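# Restack three cart parcels on the desk in order

## Task

Move the three parcels stacked on the cart onto the desk, rebuilding the stack so the bottom-to-top order matches the original. Then open the grippers and move the robot away. The robot must not fall over or finish leaning, and the stack only counts if it stands by itself without the robot holding or propping it.

## Robot and tools

ROBOT. A LinearBot: an omnidirectional wheeled base with a column about 1.75 m high. A carriage slides along the column over 1.0 m of travel (lift_m) and carries two identical six-joint arms, each ending in a two-finger gripper. Arm bases sit roughly 0.57 m + lift_m above the floor; some carriage parts hang about 0.15 m lower. Reach from the shoulder is about 0.78 m, but a hand gets only about 0.38 m below its arm base. A hand is about 0.16 m long and 0.1 m wide (0.14 m opened). Parked arm joints 1-6: 0, 0.05, 0.05, 1.45, 0, 0; parked, the robot is about 0.95 m wide by 0.7 m long. Wheel motors are strong (7 N m). Loose objects may occasionally get a short push from outside.

CAMERAS. carriage_camera is fixed, facing forward and tilted about 20 degrees down; left_wrist_camera and right_wrist_camera look out past the fingertips. All images are 504x504. Calibration (pinhole plus radial, OpenCV style, T_world_to_cam from base frame) is given per camera and may be slightly off; wrist-camera poses are computed from joint readings, so their error grows with arm extension.

FRAMES. Base frame: origin on the floor below the base centre, x forward, y left, z up. left_hand and right_hand are the midpoints between each gripper's pads, in this frame; quat_wxyz maps base axes to hand axes (hand z along the fingers, fingers open along hand y; an upward hand with joints 1, 5, 6 at 0 reads (1,0,0,0)). The odometry frame is the base frame at scene start; base_odometry counts wheel rotation only, so slip appears as travel. Heading runs -3.142 to 3.142, positive to the left.

execute_actions(actions, cameras). actions is a list holding one action or nothing (empty list = just report state and images). An action may contain base, joints, or both; their motions begin together. base takes exactly one relative command, an offset from where the base last reported itself: translate_m (metres, forward +, -2 to 2), strafe_m (metres, left +, -2 to 2), or rotate_rad (radians, counter-clockwise +, -6.3 to 6.3). joints is one dictionary keyed by joint name covering both arms, each value an absolute target: lift_m 0 to 1 m; for each side (left_ and right_): joint1_rad -2.617 to 3.054 (yaw about vertical, 0 forward, + left); joint2_rad 0 to 3.141 (shoulder: 0 upper arm back and level, 1.57 upright, 3.14 forward level); joint3_rad 0 to 3.141 (elbow, 0 folded, 3.14 straight); joint4_rad -1.57 to 1.57 (wrist pitch, + lifts fingertips); joint5_rad -1.57 to 1.57 (wrist yaw, + turns fingertips right, opposite to joint1); joint6_rad -2.094 to 2.094 (roll about the finger axis, + clockwise viewed from the forearm); gripper_m 0 to 0.093 (pad gap in metres). Joints or base left out may keep pushing toward earlier targets. Unknown keys or out-of-range values reject the whole call. cameras: list of camera names or "all"; omitted/null means all, [] means none. Arm joints move up to 1.8 rad/s (1-3) and 2.7 rad/s (4-6); one action runs at most 15 s.

wait(seconds): 0 to 10 s, commands nothing, returns state and images. zoom_image(camera, region): enlarges [x0, y0, x1, y1] pixels (max 504x504) of that camera's latest full image. read_manual(section): only licence texts. finished_scene(scene): ends the scene irreversibly after the last command settles and reports success.

RESULTS. base_status and joint_status describe how each commanded motion ended: done (for the base, wheels turned the commanded amount even if slipping; a 1-2 mm move may stop short yet say done), off_target (rested away from target, may still push; a gripper holding something usually says this), contact_stop or time_out (old target dropped, holds in place). "joint command not followed" with a cause means a self-collision check blocked that arm's targets (its gripper command still runs); per-joint "not_followed" may be retried automatically on later actions. To untangle, move only the blocked arm clear first, then the other in a later action. on_its_own lists uncommanded behaviour; "held at" is a target, not a position. motor_effort gives percent of max per motor (bracket = peak in the last action), with fixed bias and noise. Falling lift effort while lowering means a hand or load is resting on something. drive_wheels larger at rest than after a free move means the base is pressing on something. "ARM HIT" means a hard self-collision. A stop reported in one call cancels the rest of that reply's motion calls.

CAUTIONS. Contact stops come late or not at all; arms have none and keep pressing, then snap to target when freed. After a blocked drive, back off about 0.2 m (or reverse the turn), twice if needed. The base can slide under a table edge that then meets the column; reversing into such an edge can tip the robot. Tipping is worst with the carriage high, arms extended, loads held, pulling, or abrupt stops; about 1.5 kg per hand with both arms forward can topple it, and only images reveal a lean. Hand readings drift at long reach; a level hand sags 10-17 cm under 1 kg, and a straight arm may fail to lift 1 kg. Grip force is about 45-60 N per pad. Never let the arms press or strike each other hard. Extended arms heat quickly: MOTOR HOT from 75 °C, a 10 s arm stop at 90 °C, and at 100 °C the arm goes limp and drops; heat-stopped keys read limit_stop_at_motor_heat and need resending. While you think, the robot holds its last command. Avoid drops, slips, slams and hard pushes, and keep robot motion time short.

Each tool is called after "Request:" by a JSON object that holds its "op" and its "data", one argument or row to a line.

## Session

Request:
{"op": "execute_actions", "data": {
  "actions": []
}}

Scene clock: 0.00 s.
base_odometry: x=+0.000 y=+0.000 heading=+0.000 (m, m, rad; odometry frame)
base_status: not commanded
joint_positions: lift_m=+0.303 left_joint1_rad=+0.018 left_joint2_rad=+0.041 left_joint3_rad=+0.047 left_joint4_rad=+1.508 left_joint5_rad=-0.019 left_joint6_rad=-0.034 left_gripper_m=+0.095 right_joint1_rad=-0.022 right_joint2_rad=+0.057 right_joint3_rad=+0.023 right_joint4_rad=+1.421 right_joint5_rad=-0.012 right_joint6_rad=+0.026 right_gripper_m=+0.095
joint_status: not commanded
motor_effort: lift_m=+28 drive_wheels=+0 (%)
left_hand: x=+0.2818 y=+0.3210 z=+1.2843 quat_wxyz=(+1.000, -0.010, +0.028, -0.008) (m; base frame)
right_hand: x=+0.3152 y=-0.3164 z=+1.2752 quat_wxyz=(+0.996, -0.004, +0.092, +0.003) (m; base frame)
pictures: carriage_camera, left_wrist_camera, right_wrist_camera
Images, in order (width x height): carriage_camera 504x504, left_wrist_camera 504x504, right_wrist_camera 504x504.

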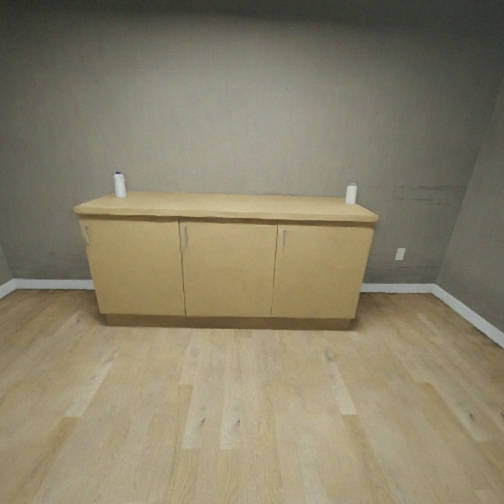

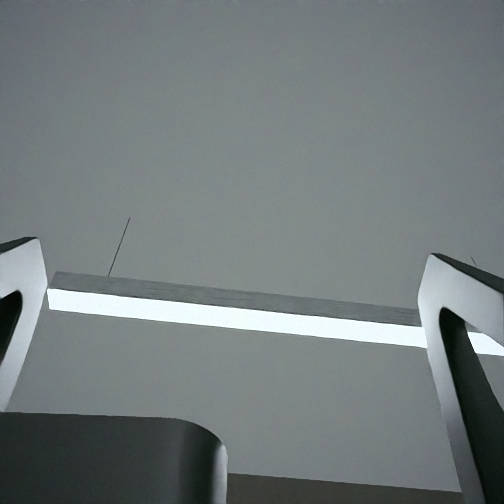

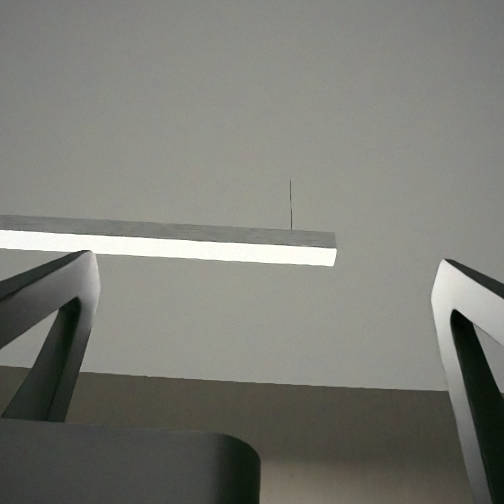

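Request:
{"op": "execute_actions", "data": {
  "actions": [
    {"base":{"rotate_rad":1.57}}
  ],
  "cameras": ["carriage_camera"]
}}

Request:
{"op": "execute_actions", "data": {
  "actions": [
    {"base":{"rotate_rad":1.57}}
  ],
  "cameras": ["carriage_camera"]
}}

Request:
{"op": "execute_actions", "data": {
  "actions": [
    {"base":{"rotate_rad":1.57}}
  ],
  "cameras": ["carriage_camera"]
}}

Scene clock: 6.07 s.
base_odometry: x=+0.000 y=+0.000 heading=+1.570 (m, m, rad; odometry frame)
base_status: done
joint_positions: lift_m=+0.303 left_joint1_rad=+0.018 left_joint2_rad=+0.041 left_joint3_rad=+0.047 left_joint4_rad=+1.508 left_joint5_rad=-0.019 left_joint6_rad=-0.034 left_gripper_m=+0.095 right_joint1_rad=-0.022 right_joint2_rad=+0.057 right_joint3_rad=+0.023 right_joint4_rad=+1.421 right_joint5_rad=-0.012 right_joint6_rad=+0.026 right_gripper_m=+0.095
joint_status: not commanded
motor_effort: lift_m=+30(30) drive_wheels=+9(19) (%)
left_hand: x=+0.2818 y=+0.3210 z=+1.2843 quat_wxyz=(+1.000, -0.010, +0.028, -0.008) (m; base frame)
right_hand: x=+0.3154 y=-0.3164 z=+1.2751 quat_wxyz=(+0.996, -0.004, +0.092, +0.003) (m; base frame)
pictures: carriage_camera
Images, in order (width x height): carriage_camera 504x504.

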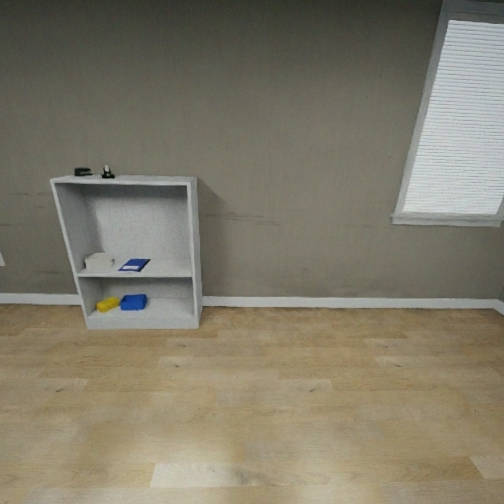

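Scene clock: 9.17 s.
base_odometry: x=+0.000 y=+0.000 heading=+3.139 (m, m, rad; odometry frame)
base_status: done
joint_positions: lift_m=+0.303 left_joint1_rad=+0.018 left_joint2_rad=+0.041 left_joint3_rad=+0.047 left_joint4_rad=+1.508 left_joint5_rad=-0.019 left_joint6_rad=-0.034 left_gripper_m=+0.095 right_joint1_rad=-0.022 right_joint2_rad=+0.057 right_joint3_rad=+0.023 right_joint4_rad=+1.420 right_joint5_rad=-0.012 right_joint6_rad=+0.026 right_gripper_m=+0.095
joint_status: not commanded
motor_effort: lift_m=+28(29) drive_wheels=+9(17) (%)
left_hand: x=+0.2818 y=+0.3210 z=+1.2843 quat_wxyz=(+1.000, -0.010, +0.028, -0.008) (m; base frame)
right_hand: x=+0.3155 y=-0.3164 z=+1.2751 quat_wxyz=(+0.996, -0.004, +0.092, +0.003) (m; base frame)
pictures: carriage_camera
Images, in order (width x height): carriage_camera 504x504.

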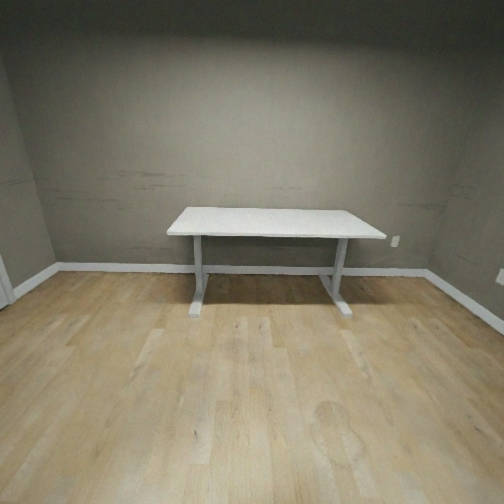

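Scene clock: 12.27 s.
base_odometry: x=+0.000 y=+0.000 heading=-1.575 (m, m, rad; odometry frame)
base_status: done
joint_positions: lift_m=+0.303 left_joint1_rad=+0.018 left_joint2_rad=+0.041 left_joint3_rad=+0.047 left_joint4_rad=+1.508 left_joint5_rad=-0.019 left_joint6_rad=-0.034 left_gripper_m=+0.095 right_joint1_rad=-0.022 right_joint2_rad=+0.057 right_joint3_rad=+0.023 right_joint4_rad=+1.420 right_joint5_rad=-0.012 right_joint6_rad=+0.026 right_gripper_m=+0.095
joint_status: not commanded
motor_effort: lift_m=+28(28) drive_wheels=+9(17) (%)
left_hand: x=+0.2818 y=+0.3210 z=+1.2843 quat_wxyz=(+1.000, -0.010, +0.028, -0.008) (m; base frame)
right_hand: x=+0.3155 y=-0.3164 z=+1.2751 quat_wxyz=(+0.996, -0.004, +0.092, +0.003) (m; base frame)
pictures: carriage_camera
Images, in order (width x height): carriage_camera 504x504.

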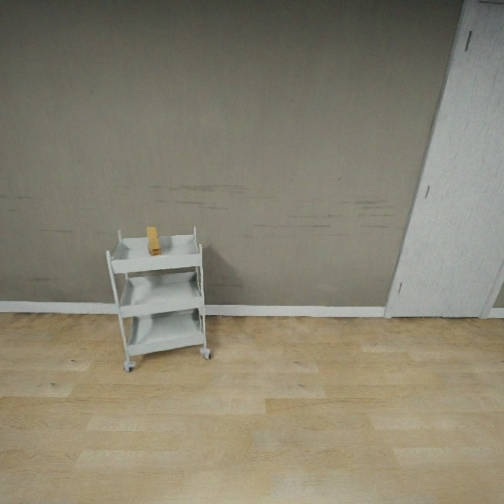

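Request:
{"op": "execute_actions", "data": {
  "actions": [
    {"base":{"strafe_m":0.25},"joints":{"lift_m":0.45,"left_joint2_rad":1.8,"left_joint3_rad":1.6,"left_joint4_rad":-1.37}}
  ],
  "cameras": []
}}

Request:
{"op": "execute_actions", "data": {
  "actions": [
    {"base":{"translate_m":0.75}}
  ],
  "cameras": ["carriage_camera","left_wrist_camera"]
}}

Scene clock: 18.03 s.
base_odometry: x=+0.250 y=+0.000 heading=-1.573 (m, m, rad; odometry frame)
base_status: done
joint_positions: lift_m=+0.450 left_joint1_rad=+0.018 left_joint2_rad=+1.799 left_joint3_rad=+1.573 left_joint4_rad=-1.360 left_joint5_rad=-0.019 left_joint6_rad=-0.034 left_gripper_m=+0.095 right_joint1_rad=-0.022 right_joint2_rad=+0.057 right_joint3_rad=+0.023 right_joint4_rad=+1.420 right_joint5_rad=-0.012 right_joint6_rad=+0.026 right_gripper_m=+0.095
joint_status: all done
motor_effort: lift_m=+29(37) drive_wheels=+10(19) (%)
left_hand: x=+0.5951 y=+0.3268 z=+1.1285 quat_wxyz=(-0.007, -0.026, +1.000, +0.010) (m; base frame)
right_hand: x=+0.3155 y=-0.3164 z=+1.4220 quat_wxyz=(+0.996, -0.004, +0.092, +0.003) (m; base frame)
pictures: none
No camera images: the call's "cameras" was empty. Leave "cameras" out to get every camera's image.

Scene clock: 21.77 s.
base_odometry: x=+0.249 y=-0.750 heading=-1.573 (m, m, rad; odometry frame)
base_status: done
joint_positions: lift_m=+0.450 left_joint1_rad=+0.019 left_joint2_rad=+1.799 left_joint3_rad=+1.573 left_joint4_rad=-1.363 left_joint5_rad=-0.019 left_joint6_rad=-0.034 left_gripper_m=+0.095 right_joint1_rad=-0.022 right_joint2_rad=+0.057 right_joint3_rad=+0.023 right_joint4_rad=+1.420 right_joint5_rad=-0.012 right_joint6_rad=+0.026 right_gripper_m=+0.095
joint_status: not commanded
motor_effort: lift_m=+29(30) drive_wheels=-3(17) (%)
left_hand: x=+0.5945 y=+0.3270 z=+1.1286 quat_wxyz=(-0.009, -0.026, +1.000, +0.010) (m; base frame)
right_hand: x=+0.3155 y=-0.3164 z=+1.4220 quat_wxyz=(+0.996, -0.004, +0.092, +0.003) (m; base frame)
pictures: carriage_camera, left_wrist_camera
camera_calibration (this result's frames):
carriage_camera: T_world_to_cam=[[0.00378341, -0.999048, 0.0434491, -0.0632135], [-0.384507, -0.0415625, -0.922186, 1.36981], [0.923114, -0.0132175, -0.384299, 0.397516], [0, 0, 0, 1]] pos_world=[0.159989, -0.00096642, 1.41873]
left_wrist_camera: T_world_to_cam=[[0.102373, -0.993908, -0.0408356, 0.307963], [-0.826608, -0.107835, 0.55235, -0.0842337], [-0.553389, -0.0227906, -0.832611, 1.40286], [0, 0, 0, 1]] pos_world=[0.675171, 0.328975, 1.22714]
Images, in order (width x height): carriage_camera 504x504, left_wrist_camera 504x504.

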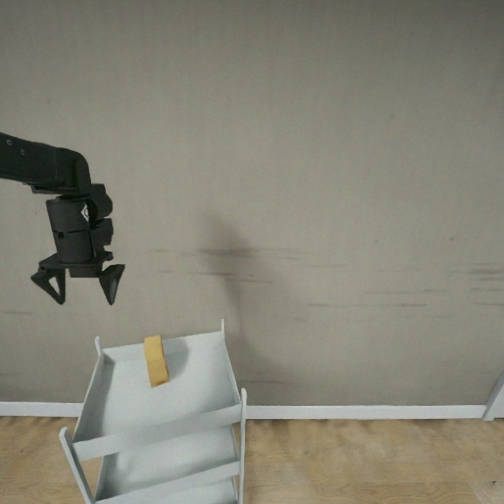

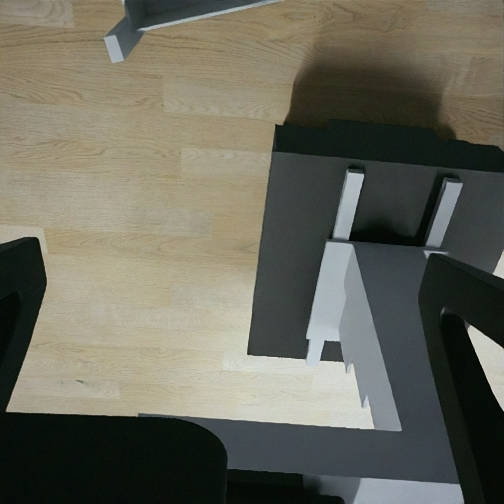

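Request:
{"op": "zoom_image", "data": {
  "camera": "carriage_camera",
  "region": [90, 310, 230, 450]
}}

Region (90, 310, 230, 450) of carriage_camera's 504x504 image, scaled by 3.600, with more detail than that image has.

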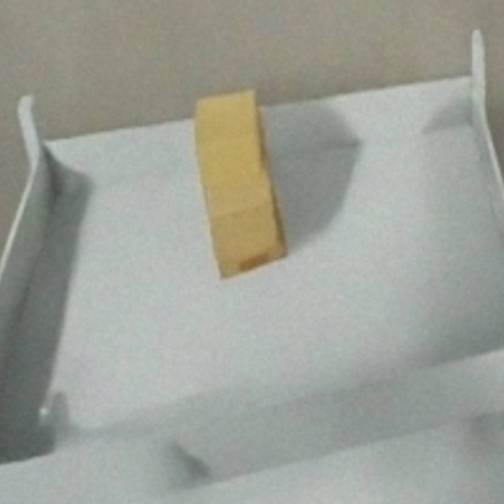

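Request:
{"op": "execute_actions", "data": {
  "actions": [
    {"base":{"translate_m":-0.1},"joints":{"left_joint1_rad":-0.12,"left_joint2_rad":2.6,"left_joint3_rad":1.6,"left_joint4_rad":0.55,"left_joint5_rad":-0.35}}
  ],
  "cameras": []
}}

Request:
{"op": "execute_actions", "data": {
  "actions": [
    {"joints":{"lift_m":0.16}}
  ],
  "cameras": ["carriage_camera","left_wrist_camera"]
}}

Scene clock: 31.60 s.
base_odometry: x=+0.249 y=-0.651 heading=-1.573 (m, m, rad; odometry frame)
base_status: done
joint_positions: lift_m=+0.450 left_joint1_rad=-0.124 left_joint2_rad=+2.604 left_joint3_rad=+1.588 left_joint4_rad=+0.544 left_joint5_rad=-0.343 left_joint6_rad=-0.034 left_gripper_m=+0.095 right_joint1_rad=-0.022 right_joint2_rad=+0.057 right_joint3_rad=+0.023 right_joint4_rad=+1.419 right_joint5_rad=-0.012 right_joint6_rad=+0.026 right_gripper_m=+0.095
joint_status: all done
motor_effort: lift_m=+31(29) drive_wheels=-4(9) (%)
left_hand: x=+0.9062 y=+0.2957 z=+0.9651 quat_wxyz=(+0.524, -0.051, +0.843, +0.104) (m; base frame)
right_hand: x=+0.3156 y=-0.3164 z=+1.4220 quat_wxyz=(+0.996, -0.004, +0.093, +0.003) (m; base frame)
pictures: none
No camera images: the call's "cameras" was empty. Leave "cameras" out to get every camera's image.

Scene clock: 33.30 s.
base_odometry: x=+0.249 y=-0.651 heading=-1.573 (m, m, rad; odometry frame)
base_status: not commanded
joint_positions: lift_m=+0.160 left_joint1_rad=-0.124 left_joint2_rad=+2.593 left_joint3_rad=+1.588 left_joint4_rad=+0.587 left_joint5_rad=-0.346 left_joint6_rad=-0.038 left_gripper_m=+0.095 right_joint1_rad=-0.022 right_joint2_rad=+0.057 right_joint3_rad=+0.023 right_joint4_rad=+1.420 right_joint5_rad=-0.012 right_joint6_rad=+0.026 right_gripper_m=+0.095
joint_status: all done
motor_effort: lift_m=+22(25) drive_wheels=-4(4) (%)
left_hand: x=+0.9120 y=+0.2955 z=+0.6916 quat_wxyz=(+0.547, -0.058, +0.829, +0.100) (m; base frame)
right_hand: x=+0.3155 y=-0.3164 z=+1.1325 quat_wxyz=(+0.996, -0.004, +0.092, +0.003) (m; base frame)
pictures: carriage_camera, left_wrist_camera
camera_calibration (this result's frames):
carriage_camera: T_world_to_cam=[[0.00378341, -0.999048, 0.0434491, -0.0506326], [-0.384507, -0.0415625, -0.922186, 1.10279], [0.923114, -0.0132175, -0.384299, 0.286241], [0, 0, 0, 1]] pos_world=[0.159989, -0.00096642, 1.12918]
left_wrist_camera: T_world_to_cam=[[0.243632, -0.967787, -0.0634946, 0.105418], [-0.803763, -0.164835, -0.571659, 1.18961], [0.542778, 0.190309, -0.818031, 0.141291], [0, 0, 0, 1]] pos_world=[0.853794, 0.271223, 0.802327]
Images, in order (width x height): carriage_camera 504x504, left_wrist_camera 504x504.

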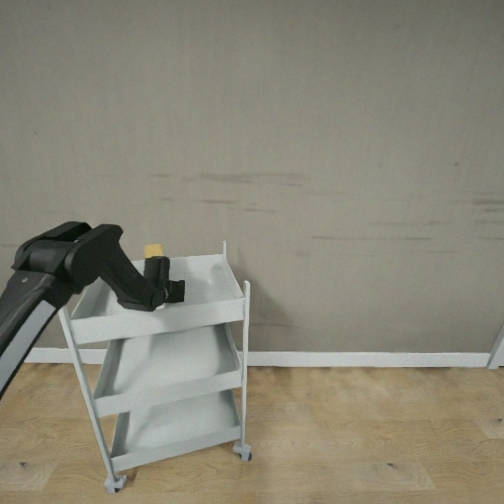

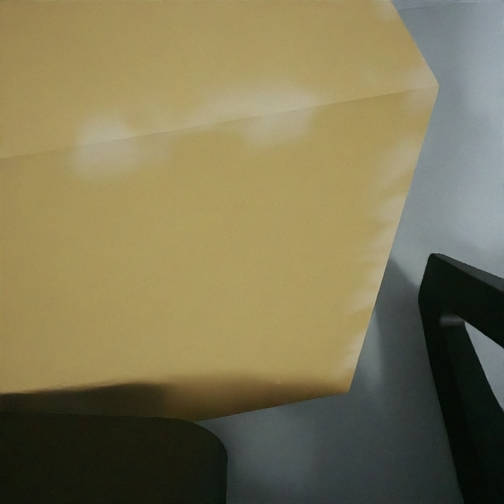

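Request:
{"op": "execute_actions", "data": {
  "actions": [
    {"base":{"strafe_m":0.008},"joints":{"lift_m":0.18}}
  ],
  "cameras": ["left_wrist_camera"]
}}

Request:
{"op": "execute_actions", "data": {
  "actions": [
    {"joints":{"left_gripper_m":0.03}}
  ],
  "cameras": []
}}

Request:
{"op": "execute_actions", "data": {
  "actions": [
    {"joints":{"lift_m":0.36}}
  ],
  "cameras": ["carriage_camera","left_wrist_camera"]
}}

Scene clock: 36.50 s.
base_odometry: x=+0.257 y=-0.651 heading=-1.574 (m, m, rad; odometry frame)
base_status: done
joint_positions: lift_m=+0.180 left_joint1_rad=-0.122 left_joint2_rad=+2.592 left_joint3_rad=+1.588 left_joint4_rad=+0.562 left_joint5_rad=-0.347 left_joint6_rad=-0.038 left_gripper_m=+0.095 right_joint1_rad=-0.022 right_joint2_rad=+0.057 right_joint3_rad=+0.023 right_joint4_rad=+1.420 right_joint5_rad=-0.012 right_joint6_rad=+0.026 right_gripper_m=+0.095
joint_status: all done
motor_effort: lift_m=+30(38) drive_wheels=-5(17) (%)
left_hand: x=+0.9097 y=+0.2974 z=+0.7063 quat_wxyz=(+0.537, -0.057, +0.835, +0.103) (m; base frame)
right_hand: x=+0.3155 y=-0.3165 z=+1.1520 quat_wxyz=(+0.996, -0.004, +0.092, +0.003) (m; base frame)
pictures: left_wrist_camera
camera_calibration (this result's frames):
left_wrist_camera: T_world_to_cam=[[0.244898, -0.966836, -0.0724757, 0.113646], [-0.81666, -0.165412, -0.552906, 1.19515], [0.522581, 0.194594, -0.830086, 0.179818], [0, 0, 0, 1]] pos_world=[0.854228, 0.272577, 0.818305]
Images, in order (width x height): left_wrist_camera 504x504.

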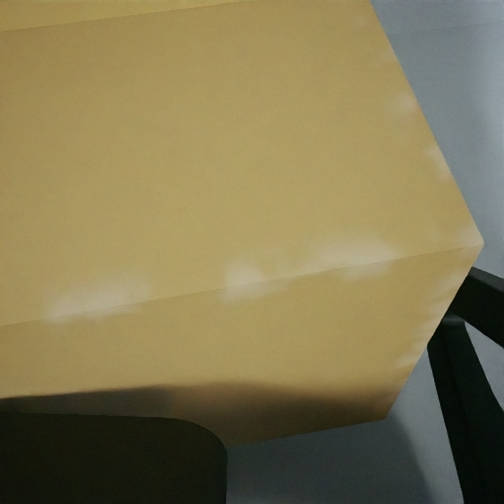

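Scene clock: 37.13 s.
base_odometry: x=+0.257 y=-0.651 heading=-1.574 (m, m, rad; odometry frame)
base_status: not commanded
joint_positions: lift_m=+0.180 left_joint1_rad=-0.122 left_joint2_rad=+2.592 left_joint3_rad=+1.588 left_joint4_rad=+0.561 left_joint5_rad=-0.348 left_joint6_rad=-0.039 left_gripper_m=+0.061 right_joint1_rad=-0.022 right_joint2_rad=+0.057 right_joint3_rad=+0.023 right_joint4_rad=+1.420 right_joint5_rad=-0.012 right_joint6_rad=+0.026 right_gripper_m=+0.095
joint_status: left_gripper_m off_target (ended at +0.061, target +0.030)
motor_effort: lift_m=+31(27) drive_wheels=-5(5) (%)
left_hand: x=+0.9096 y=+0.2975 z=+0.7062 quat_wxyz=(+0.537, -0.058, +0.835, +0.103) (m; base frame)
right_hand: x=+0.3155 y=-0.3165 z=+1.1520 quat_wxyz=(+0.996, -0.004, +0.092, +0.003) (m; base frame)
pictures: none
No camera images: the call's "cameras" was empty. Leave "cameras" out to get every camera's image.

Scene clock: 38.40 s.
base_odometry: x=+0.257 y=-0.651 heading=-1.574 (m, m, rad; odometry frame)
base_status: not commanded
joint_positions: lift_m=+0.360 left_joint1_rad=-0.122 left_joint2_rad=+2.607 left_joint3_rad=+1.588 left_joint4_rad=+0.509 left_joint5_rad=-0.346 left_joint6_rad=-0.039 left_gripper_m=+0.061 right_joint1_rad=-0.022 right_joint2_rad=+0.057 right_joint3_rad=+0.023 right_joint4_rad=+1.420 right_joint5_rad=-0.012 right_joint6_rad=+0.026 right_gripper_m=+0.095
joint_status: all done
motor_effort: lift_m=+31(33) drive_wheels=-4(5) (%)
left_hand: x=+0.9019 y=+0.2982 z=+0.8657 quat_wxyz=(+0.509, -0.052, +0.853, +0.108) (m; base frame)
right_hand: x=+0.3155 y=-0.3165 z=+1.3320 quat_wxyz=(+0.996, -0.004, +0.092, +0.003) (m; base frame)
pictures: carriage_camera, left_wrist_camera
camera_calibration (this result's frames):
carriage_camera: T_world_to_cam=[[0.00378341, -0.999048, 0.0434491, -0.0593002], [-0.384507, -0.0415625, -0.922186, 1.28675], [0.923114, -0.0132175, -0.384299, 0.362904], [0, 0, 0, 1]] pos_world=[0.159989, -0.00096642, 1.32867]
left_wrist_camera: T_world_to_cam=[[0.238361, -0.966413, -0.096074, 0.154084], [-0.852398, -0.160775, -0.497564, 1.25992], [0.465406, 0.200493, -0.862091, 0.393629], [0, 0, 0, 1]] pos_world=[0.854029, 0.272553, 0.981039]
Images, in order (width x height): carriage_camera 504x504, left_wrist_camera 504x504.

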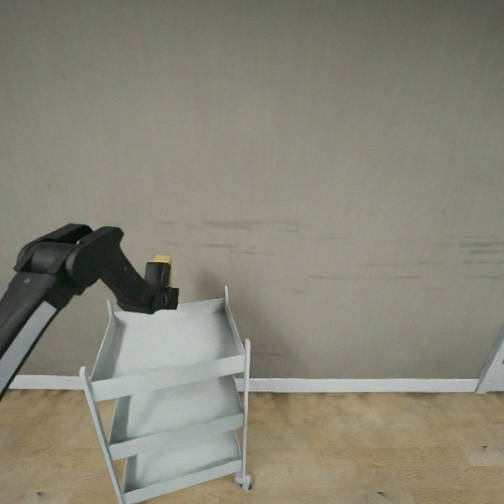

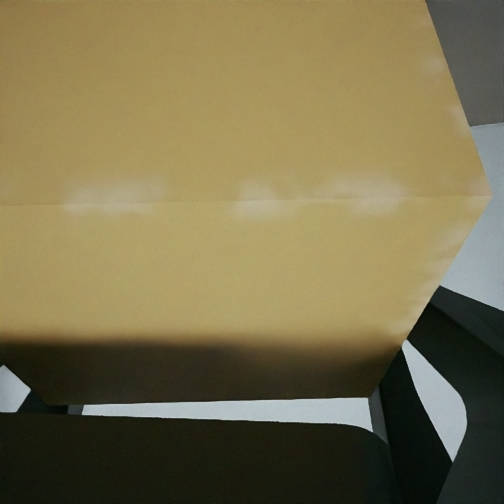

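Request:
{"op": "execute_actions", "data": {
  "actions": [
    {"base":{"translate_m":-1.0},"joints":{"left_joint4_rad":0.63}}
  ],
  "cameras": ["carriage_camera"]
}}

Request:
{"op": "execute_actions", "data": {
  "actions": [
    {"base":{"rotate_rad":-1.57}}
  ],
  "cameras": []
}}

Request:
{"op": "execute_actions", "data": {
  "actions": [
    {"base":{"translate_m":1.35}}
  ],
  "cameras": ["carriage_camera","left_wrist_camera"]
}}

Scene clock: 46.17 s.
base_odometry: x=+0.260 y=+0.349 heading=-1.573 (m, m, rad; odometry frame)
base_status: done
joint_positions: lift_m=+0.360 left_joint1_rad=-0.122 left_joint2_rad=+2.607 left_joint3_rad=+1.588 left_joint4_rad=+0.575 left_joint5_rad=-0.345 left_joint6_rad=-0.039 left_gripper_m=+0.061 right_joint1_rad=-0.022 right_joint2_rad=+0.057 right_joint3_rad=+0.023 right_joint4_rad=+1.420 right_joint5_rad=-0.012 right_joint6_rad=+0.026 right_gripper_m=+0.095
joint_status: left_joint4_rad off_target (ended at +0.575, target +0.630)
motor_effort: lift_m=+32(26) drive_wheels=+2(17) (%)
left_hand: x=+0.9090 y=+0.2972 z=+0.8796 quat_wxyz=(+0.536, -0.057, +0.836, +0.102) (m; base frame)
right_hand: x=+0.3155 y=-0.3165 z=+1.3320 quat_wxyz=(+0.996, -0.004, +0.092, +0.003) (m; base frame)
pictures: carriage_camera
camera_calibration (this result's frames):
carriage_camera: T_world_to_cam=[[0.00378341, -0.999048, 0.0434491, -0.0593002], [-0.384507, -0.0415625, -0.922186, 1.28675], [0.923114, -0.0132175, -0.384299, 0.362904], [0, 0, 0, 1]] pos_world=[0.159989, -0.00096642, 1.32867]
Images, in order (width x height): carriage_camera 504x504.

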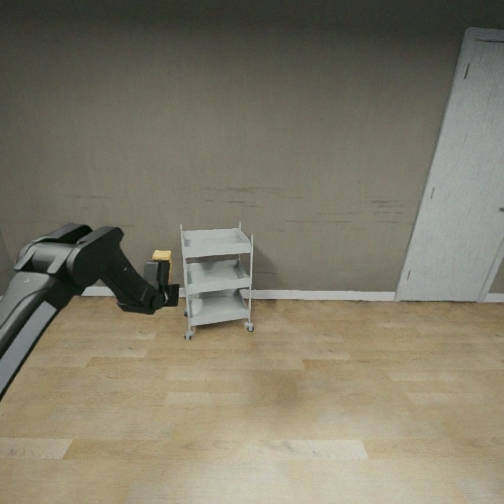

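Scene clock: 49.27 s.
base_odometry: x=+0.259 y=+0.349 heading=+3.140 (m, m, rad; odometry frame)
base_status: done
joint_positions: lift_m=+0.360 left_joint1_rad=-0.120 left_joint2_rad=+2.607 left_joint3_rad=+1.588 left_joint4_rad=+0.576 left_joint5_rad=-0.343 left_joint6_rad=-0.039 left_gripper_m=+0.061 right_joint1_rad=-0.022 right_joint2_rad=+0.057 right_joint3_rad=+0.023 right_joint4_rad=+1.420 right_joint5_rad=-0.012 right_joint6_rad=+0.026 right_gripper_m=+0.095
joint_status: not commanded
motor_effort: lift_m=+30(29) drive_wheels=+10(19) (%)
left_hand: x=+0.9092 y=+0.2983 z=+0.8797 quat_wxyz=(+0.536, -0.057, +0.836, +0.102) (m; base frame)
right_hand: x=+0.3155 y=-0.3165 z=+1.3320 quat_wxyz=(+0.996, -0.004, +0.092, +0.003) (m; base frame)
pictures: none
No camera images: the call's "cameras" was empty. Leave "cameras" out to get every camera's image.

Scene clock: 54.27 s.
base_odometry: x=-1.091 y=+0.353 heading=+3.139 (m, m, rad; odometry frame)
base_status: done
joint_positions: lift_m=+0.360 left_joint1_rad=-0.120 left_joint2_rad=+2.607 left_joint3_rad=+1.588 left_joint4_rad=+0.577 left_joint5_rad=-0.343 left_joint6_rad=-0.039 left_gripper_m=+0.061 right_joint1_rad=-0.022 right_joint2_rad=+0.057 right_joint3_rad=+0.023 right_joint4_rad=+1.420 right_joint5_rad=-0.012 right_joint6_rad=+0.026 right_gripper_m=+0.095
joint_status: not commanded
motor_effort: lift_m=+31(29) drive_wheels=-6(24) (%)
left_hand: x=+0.9093 y=+0.2983 z=+0.8799 quat_wxyz=(+0.537, -0.057, +0.836, +0.102) (m; base frame)
right_hand: x=+0.3155 y=-0.3165 z=+1.3320 quat_wxyz=(+0.996, -0.004, +0.092, +0.003) (m; base frame)
pictures: carriage_camera, left_wrist_camera
camera_calibration (this result's frames):
carriage_camera: T_world_to_cam=[[0.00378341, -0.999048, 0.0434491, -0.0593002], [-0.384507, -0.0415625, -0.922186, 1.28675], [0.923114, -0.0132175, -0.384299, 0.362904], [0, 0, 0, 1]] pos_world=[0.159989, -0.00096642, 1.32867]
left_wrist_camera: T_world_to_cam=[[0.24389, -0.967219, -0.0707466, 0.126731], [-0.817096, -0.165646, -0.552192, 1.29072], [0.522372, 0.192481, -0.83071, 0.32534], [0, 0, 0, 1]] pos_world=[0.853789, 0.273758, 0.991957]
Images, in order (width x height): carriage_camera 504x504, left_wrist_camera 504x504.

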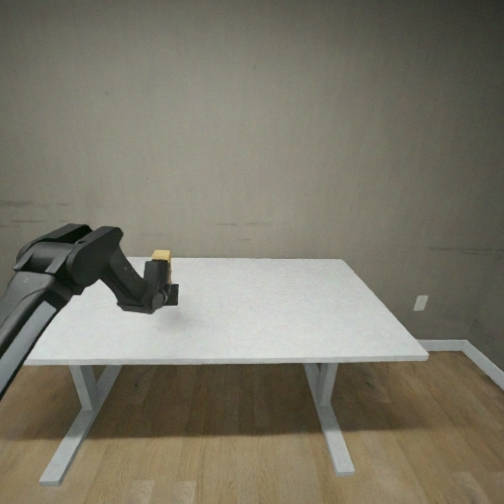

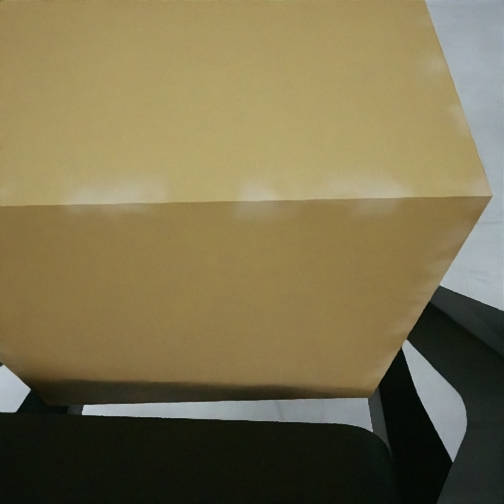

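Request:
{"op": "execute_actions", "data": {
  "actions": [
    {"base":{"translate_m":0.1},"joints":{"lift_m":0.27}}
  ],
  "cameras": []
}}

Request:
{"op": "execute_actions", "data": {
  "actions": [
    {"joints":{"lift_m":0.25}}
  ],
  "cameras": []
}}

Request:
{"op": "execute_actions", "data": {
  "actions": [
    {"joints":{"lift_m":0.23}}
  ],
  "cameras": ["carriage_camera"]
}}

Scene clock: 59.07 s.
base_odometry: x=-1.191 y=+0.354 heading=+3.138 (m, m, rad; odometry frame)
base_status: done
joint_positions: lift_m=+0.270 left_joint1_rad=-0.120 left_joint2_rad=+2.622 left_joint3_rad=+1.588 left_joint4_rad=+0.577 left_joint5_rad=-0.343 left_joint6_rad=-0.039 left_gripper_m=+0.061 right_joint1_rad=-0.022 right_joint2_rad=+0.057 right_joint3_rad=+0.023 right_joint4_rad=+1.422 right_joint5_rad=-0.012 right_joint6_rad=+0.026 right_gripper_m=+0.095
joint_status: all done
motor_effort: lift_m=+25(29) drive_wheels=-5(18) (%)
left_hand: x=+0.9071 y=+0.2986 z=+0.7813 quat_wxyz=(+0.531, -0.056, +0.839, +0.103) (m; base frame)
right_hand: x=+0.3151 y=-0.3165 z=+1.2424 quat_wxyz=(+0.996, -0.004, +0.091, +0.003) (m; base frame)
pictures: none
No camera images: the call's "cameras" was empty. Leave "cameras" out to get every camera's image.

Scene clock: 59.63 s.
base_odometry: x=-1.191 y=+0.354 heading=+3.138 (m, m, rad; odometry frame)
base_status: not commanded
joint_positions: lift_m=+0.250 left_joint1_rad=-0.120 left_joint2_rad=+2.616 left_joint3_rad=+1.588 left_joint4_rad=+0.584 left_joint5_rad=-0.343 left_joint6_rad=-0.039 left_gripper_m=+0.061 right_joint1_rad=-0.022 right_joint2_rad=+0.057 right_joint3_rad=+0.023 right_joint4_rad=+1.422 right_joint5_rad=-0.012 right_joint6_rad=+0.026 right_gripper_m=+0.095
joint_status: all done
motor_effort: lift_m=+25(27) drive_wheels=+10(5) (%)
left_hand: x=+0.9086 y=+0.2984 z=+0.7661 quat_wxyz=(+0.536, -0.058, +0.836, +0.102) (m; base frame)
right_hand: x=+0.3151 y=-0.3165 z=+1.2224 quat_wxyz=(+0.996, -0.004, +0.091, +0.003) (m; base frame)
pictures: none
No camera images: the call's "cameras" was empty. Leave "cameras" out to get every camera's image.

Scene clock: 60.20 s.
base_odometry: x=-1.191 y=+0.354 heading=+3.138 (m, m, rad; odometry frame)
base_status: not commanded
joint_positions: lift_m=+0.230 left_joint1_rad=-0.120 left_joint2_rad=+2.603 left_joint3_rad=+1.588 left_joint4_rad=+0.624 left_joint5_rad=-0.345 left_joint6_rad=-0.039 left_gripper_m=+0.061 right_joint1_rad=-0.022 right_joint2_rad=+0.057 right_joint3_rad=+0.023 right_joint4_rad=+1.422 right_joint5_rad=-0.012 right_joint6_rad=+0.026 right_gripper_m=+0.095
joint_status: all done
on_its_own: left_joint4_rad moved +0.040 to your old target +0.630
motor_effort: lift_m=+24(25) drive_wheels=+10(11) (%)
left_hand: x=+0.9143 y=+0.2980 z=+0.7635 quat_wxyz=(+0.558, -0.062, +0.822, +0.099) (m; base frame)
right_hand: x=+0.3151 y=-0.3165 z=+1.2025 quat_wxyz=(+0.996, -0.004, +0.091, +0.003) (m; base frame)
pictures: carriage_camera
camera_calibration (this result's frames):
carriage_camera: T_world_to_cam=[[0.00378341, -0.999048, 0.0434491, -0.0536722], [-0.384507, -0.0415625, -0.922186, 1.1673], [0.923114, -0.0132175, -0.384299, 0.313126], [0, 0, 0, 1]] pos_world=[0.159989, -0.00096642, 1.19914]
Images, in order (width x height): carriage_camera 504x504.

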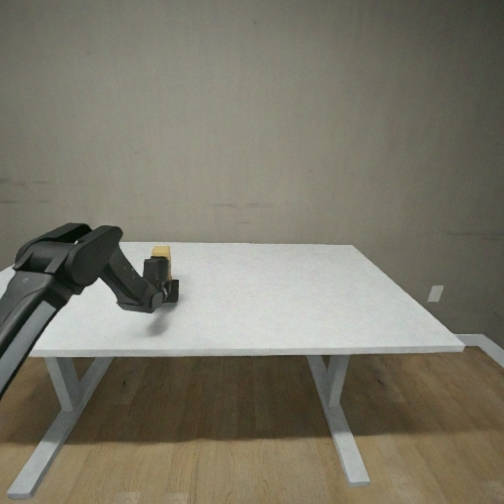

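Request:
{"op": "execute_actions", "data": {
  "actions": [
    {"joints":{"left_gripper_m":0.093}}
  ],
  "cameras": []
}}

Request:
{"op": "execute_actions", "data": {
  "actions": [
    {"base":{"translate_m":-0.3},"joints":{"left_joint1_rad":-0.135}}
  ],
  "cameras": []
}}

Request:
{"op": "execute_actions", "data": {
  "actions": [
    {"joints":{"left_joint2_rad":0.05,"left_joint3_rad":0.05,"left_joint4_rad":1.45}}
  ],
  "cameras": ["carriage_camera"]
}}

Request:
{"op": "zoom_image", "data": {
  "camera": "carriage_camera",
  "region": [100, 170, 250, 320]
}}

Request:
{"op": "finished_scene", "data": {
  "scene": 1
}}

Scene clock: 66.53 s.
base_odometry: x=-1.191 y=+0.354 heading=+3.138 (m, m, rad; odometry frame)
base_status: not commanded
joint_positions: lift_m=+0.230 left_joint1_rad=-0.120 left_joint2_rad=+2.603 left_joint3_rad=+1.588 left_joint4_rad=+0.624 left_joint5_rad=-0.345 left_joint6_rad=-0.039 left_gripper_m=+0.093 right_joint1_rad=-0.022 right_joint2_rad=+0.057 right_joint3_rad=+0.023 right_joint4_rad=+1.422 right_joint5_rad=-0.012 right_joint6_rad=+0.026 right_gripper_m=+0.095
joint_status: all done
motor_effort: lift_m=+22(24) drive_wheels=+10(10) (%)
left_hand: x=+0.9143 y=+0.2980 z=+0.7635 quat_wxyz=(+0.558, -0.062, +0.822, +0.099) (m; base frame)
right_hand: x=+0.3151 y=-0.3165 z=+1.2025 quat_wxyz=(+0.996, -0.004, +0.091, +0.003) (m; base frame)
pictures: none
No camera images: the call's "cameras" was empty. Leave "cameras" out to get every camera's image.

Scene clock: 69.10 s.
base_odometry: x=-0.891 y=+0.353 heading=+3.137 (m, m, rad; odometry frame)
base_status: done
joint_positions: lift_m=+0.230 left_joint1_rad=-0.132 left_joint2_rad=+2.603 left_joint3_rad=+1.588 left_joint4_rad=+0.626 left_joint5_rad=-0.346 left_joint6_rad=-0.039 left_gripper_m=+0.093 right_joint1_rad=-0.022 right_joint2_rad=+0.057 right_joint3_rad=+0.023 right_joint4_rad=+1.420 right_joint5_rad=-0.012 right_joint6_rad=+0.026 right_gripper_m=+0.095
joint_status: all done
motor_effort: lift_m=+24(26) drive_wheels=-5(21) (%)
left_hand: x=+0.9142 y=+0.2902 z=+0.7639 quat_wxyz=(+0.559, -0.058, +0.821, +0.095) (m; base frame)
right_hand: x=+0.3155 y=-0.3165 z=+1.2024 quat_wxyz=(+0.996, -0.004, +0.092, +0.003) (m; base frame)
pictures: none
No camera images: the call's "cameras" was empty. Leave "cameras" out to get every camera's image.

Scene clock: 71.40 s.
base_odometry: x=-0.891 y=+0.353 heading=+3.137 (m, m, rad; odometry frame)
base_status: not commanded
joint_positions: lift_m=+0.230 left_joint1_rad=-0.132 left_joint2_rad=+0.059 left_joint3_rad=+0.072 left_joint4_rad=+1.450 left_joint5_rad=-0.346 left_joint6_rad=-0.039 left_gripper_m=+0.093 right_joint1_rad=-0.022 right_joint2_rad=+0.057 right_joint3_rad=+0.023 right_joint4_rad=+1.420 right_joint5_rad=-0.012 right_joint6_rad=+0.026 right_gripper_m=+0.095
joint_status: all done
motor_effort: lift_m=+27(26) drive_wheels=-4(5) (%)
left_hand: x=+0.3005 y=+0.3717 z=+1.2071 quat_wxyz=(+0.981, -0.169, +0.061, -0.075) (m; base frame)
right_hand: x=+0.3155 y=-0.3165 z=+1.2024 quat_wxyz=(+0.996, -0.004, +0.092, +0.003) (m; base frame)
pictures: carriage_camera
camera_calibration (this result's frames):
carriage_camera: T_world_to_cam=[[0.00378341, -0.999048, 0.0434491, -0.0536722], [-0.384507, -0.0415625, -0.922186, 1.1673], [0.923114, -0.0132175, -0.384299, 0.313125], [0, 0, 0, 1]] pos_world=[0.159989, -0.00096642, 1.19914]
Images, in order (width x height): carriage_camera 504x504.

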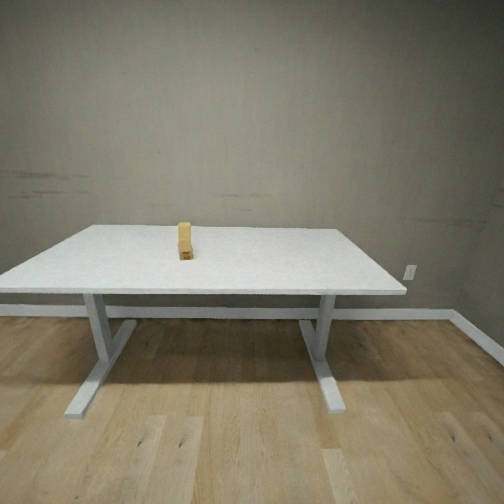

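Region (100, 170, 250, 320) of carriage_camera's 504x504 image, scaled by 3.360, with more detail than that image has.

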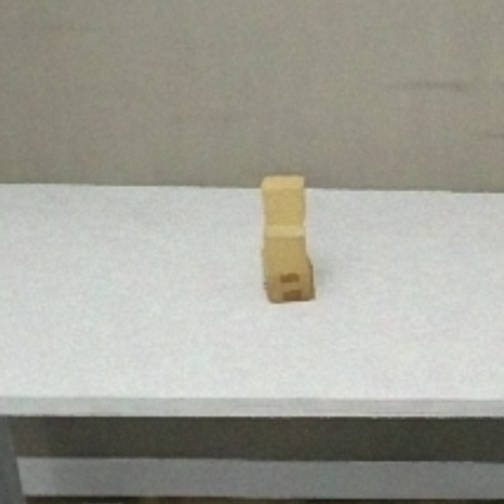

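The scene is finished: the task was done.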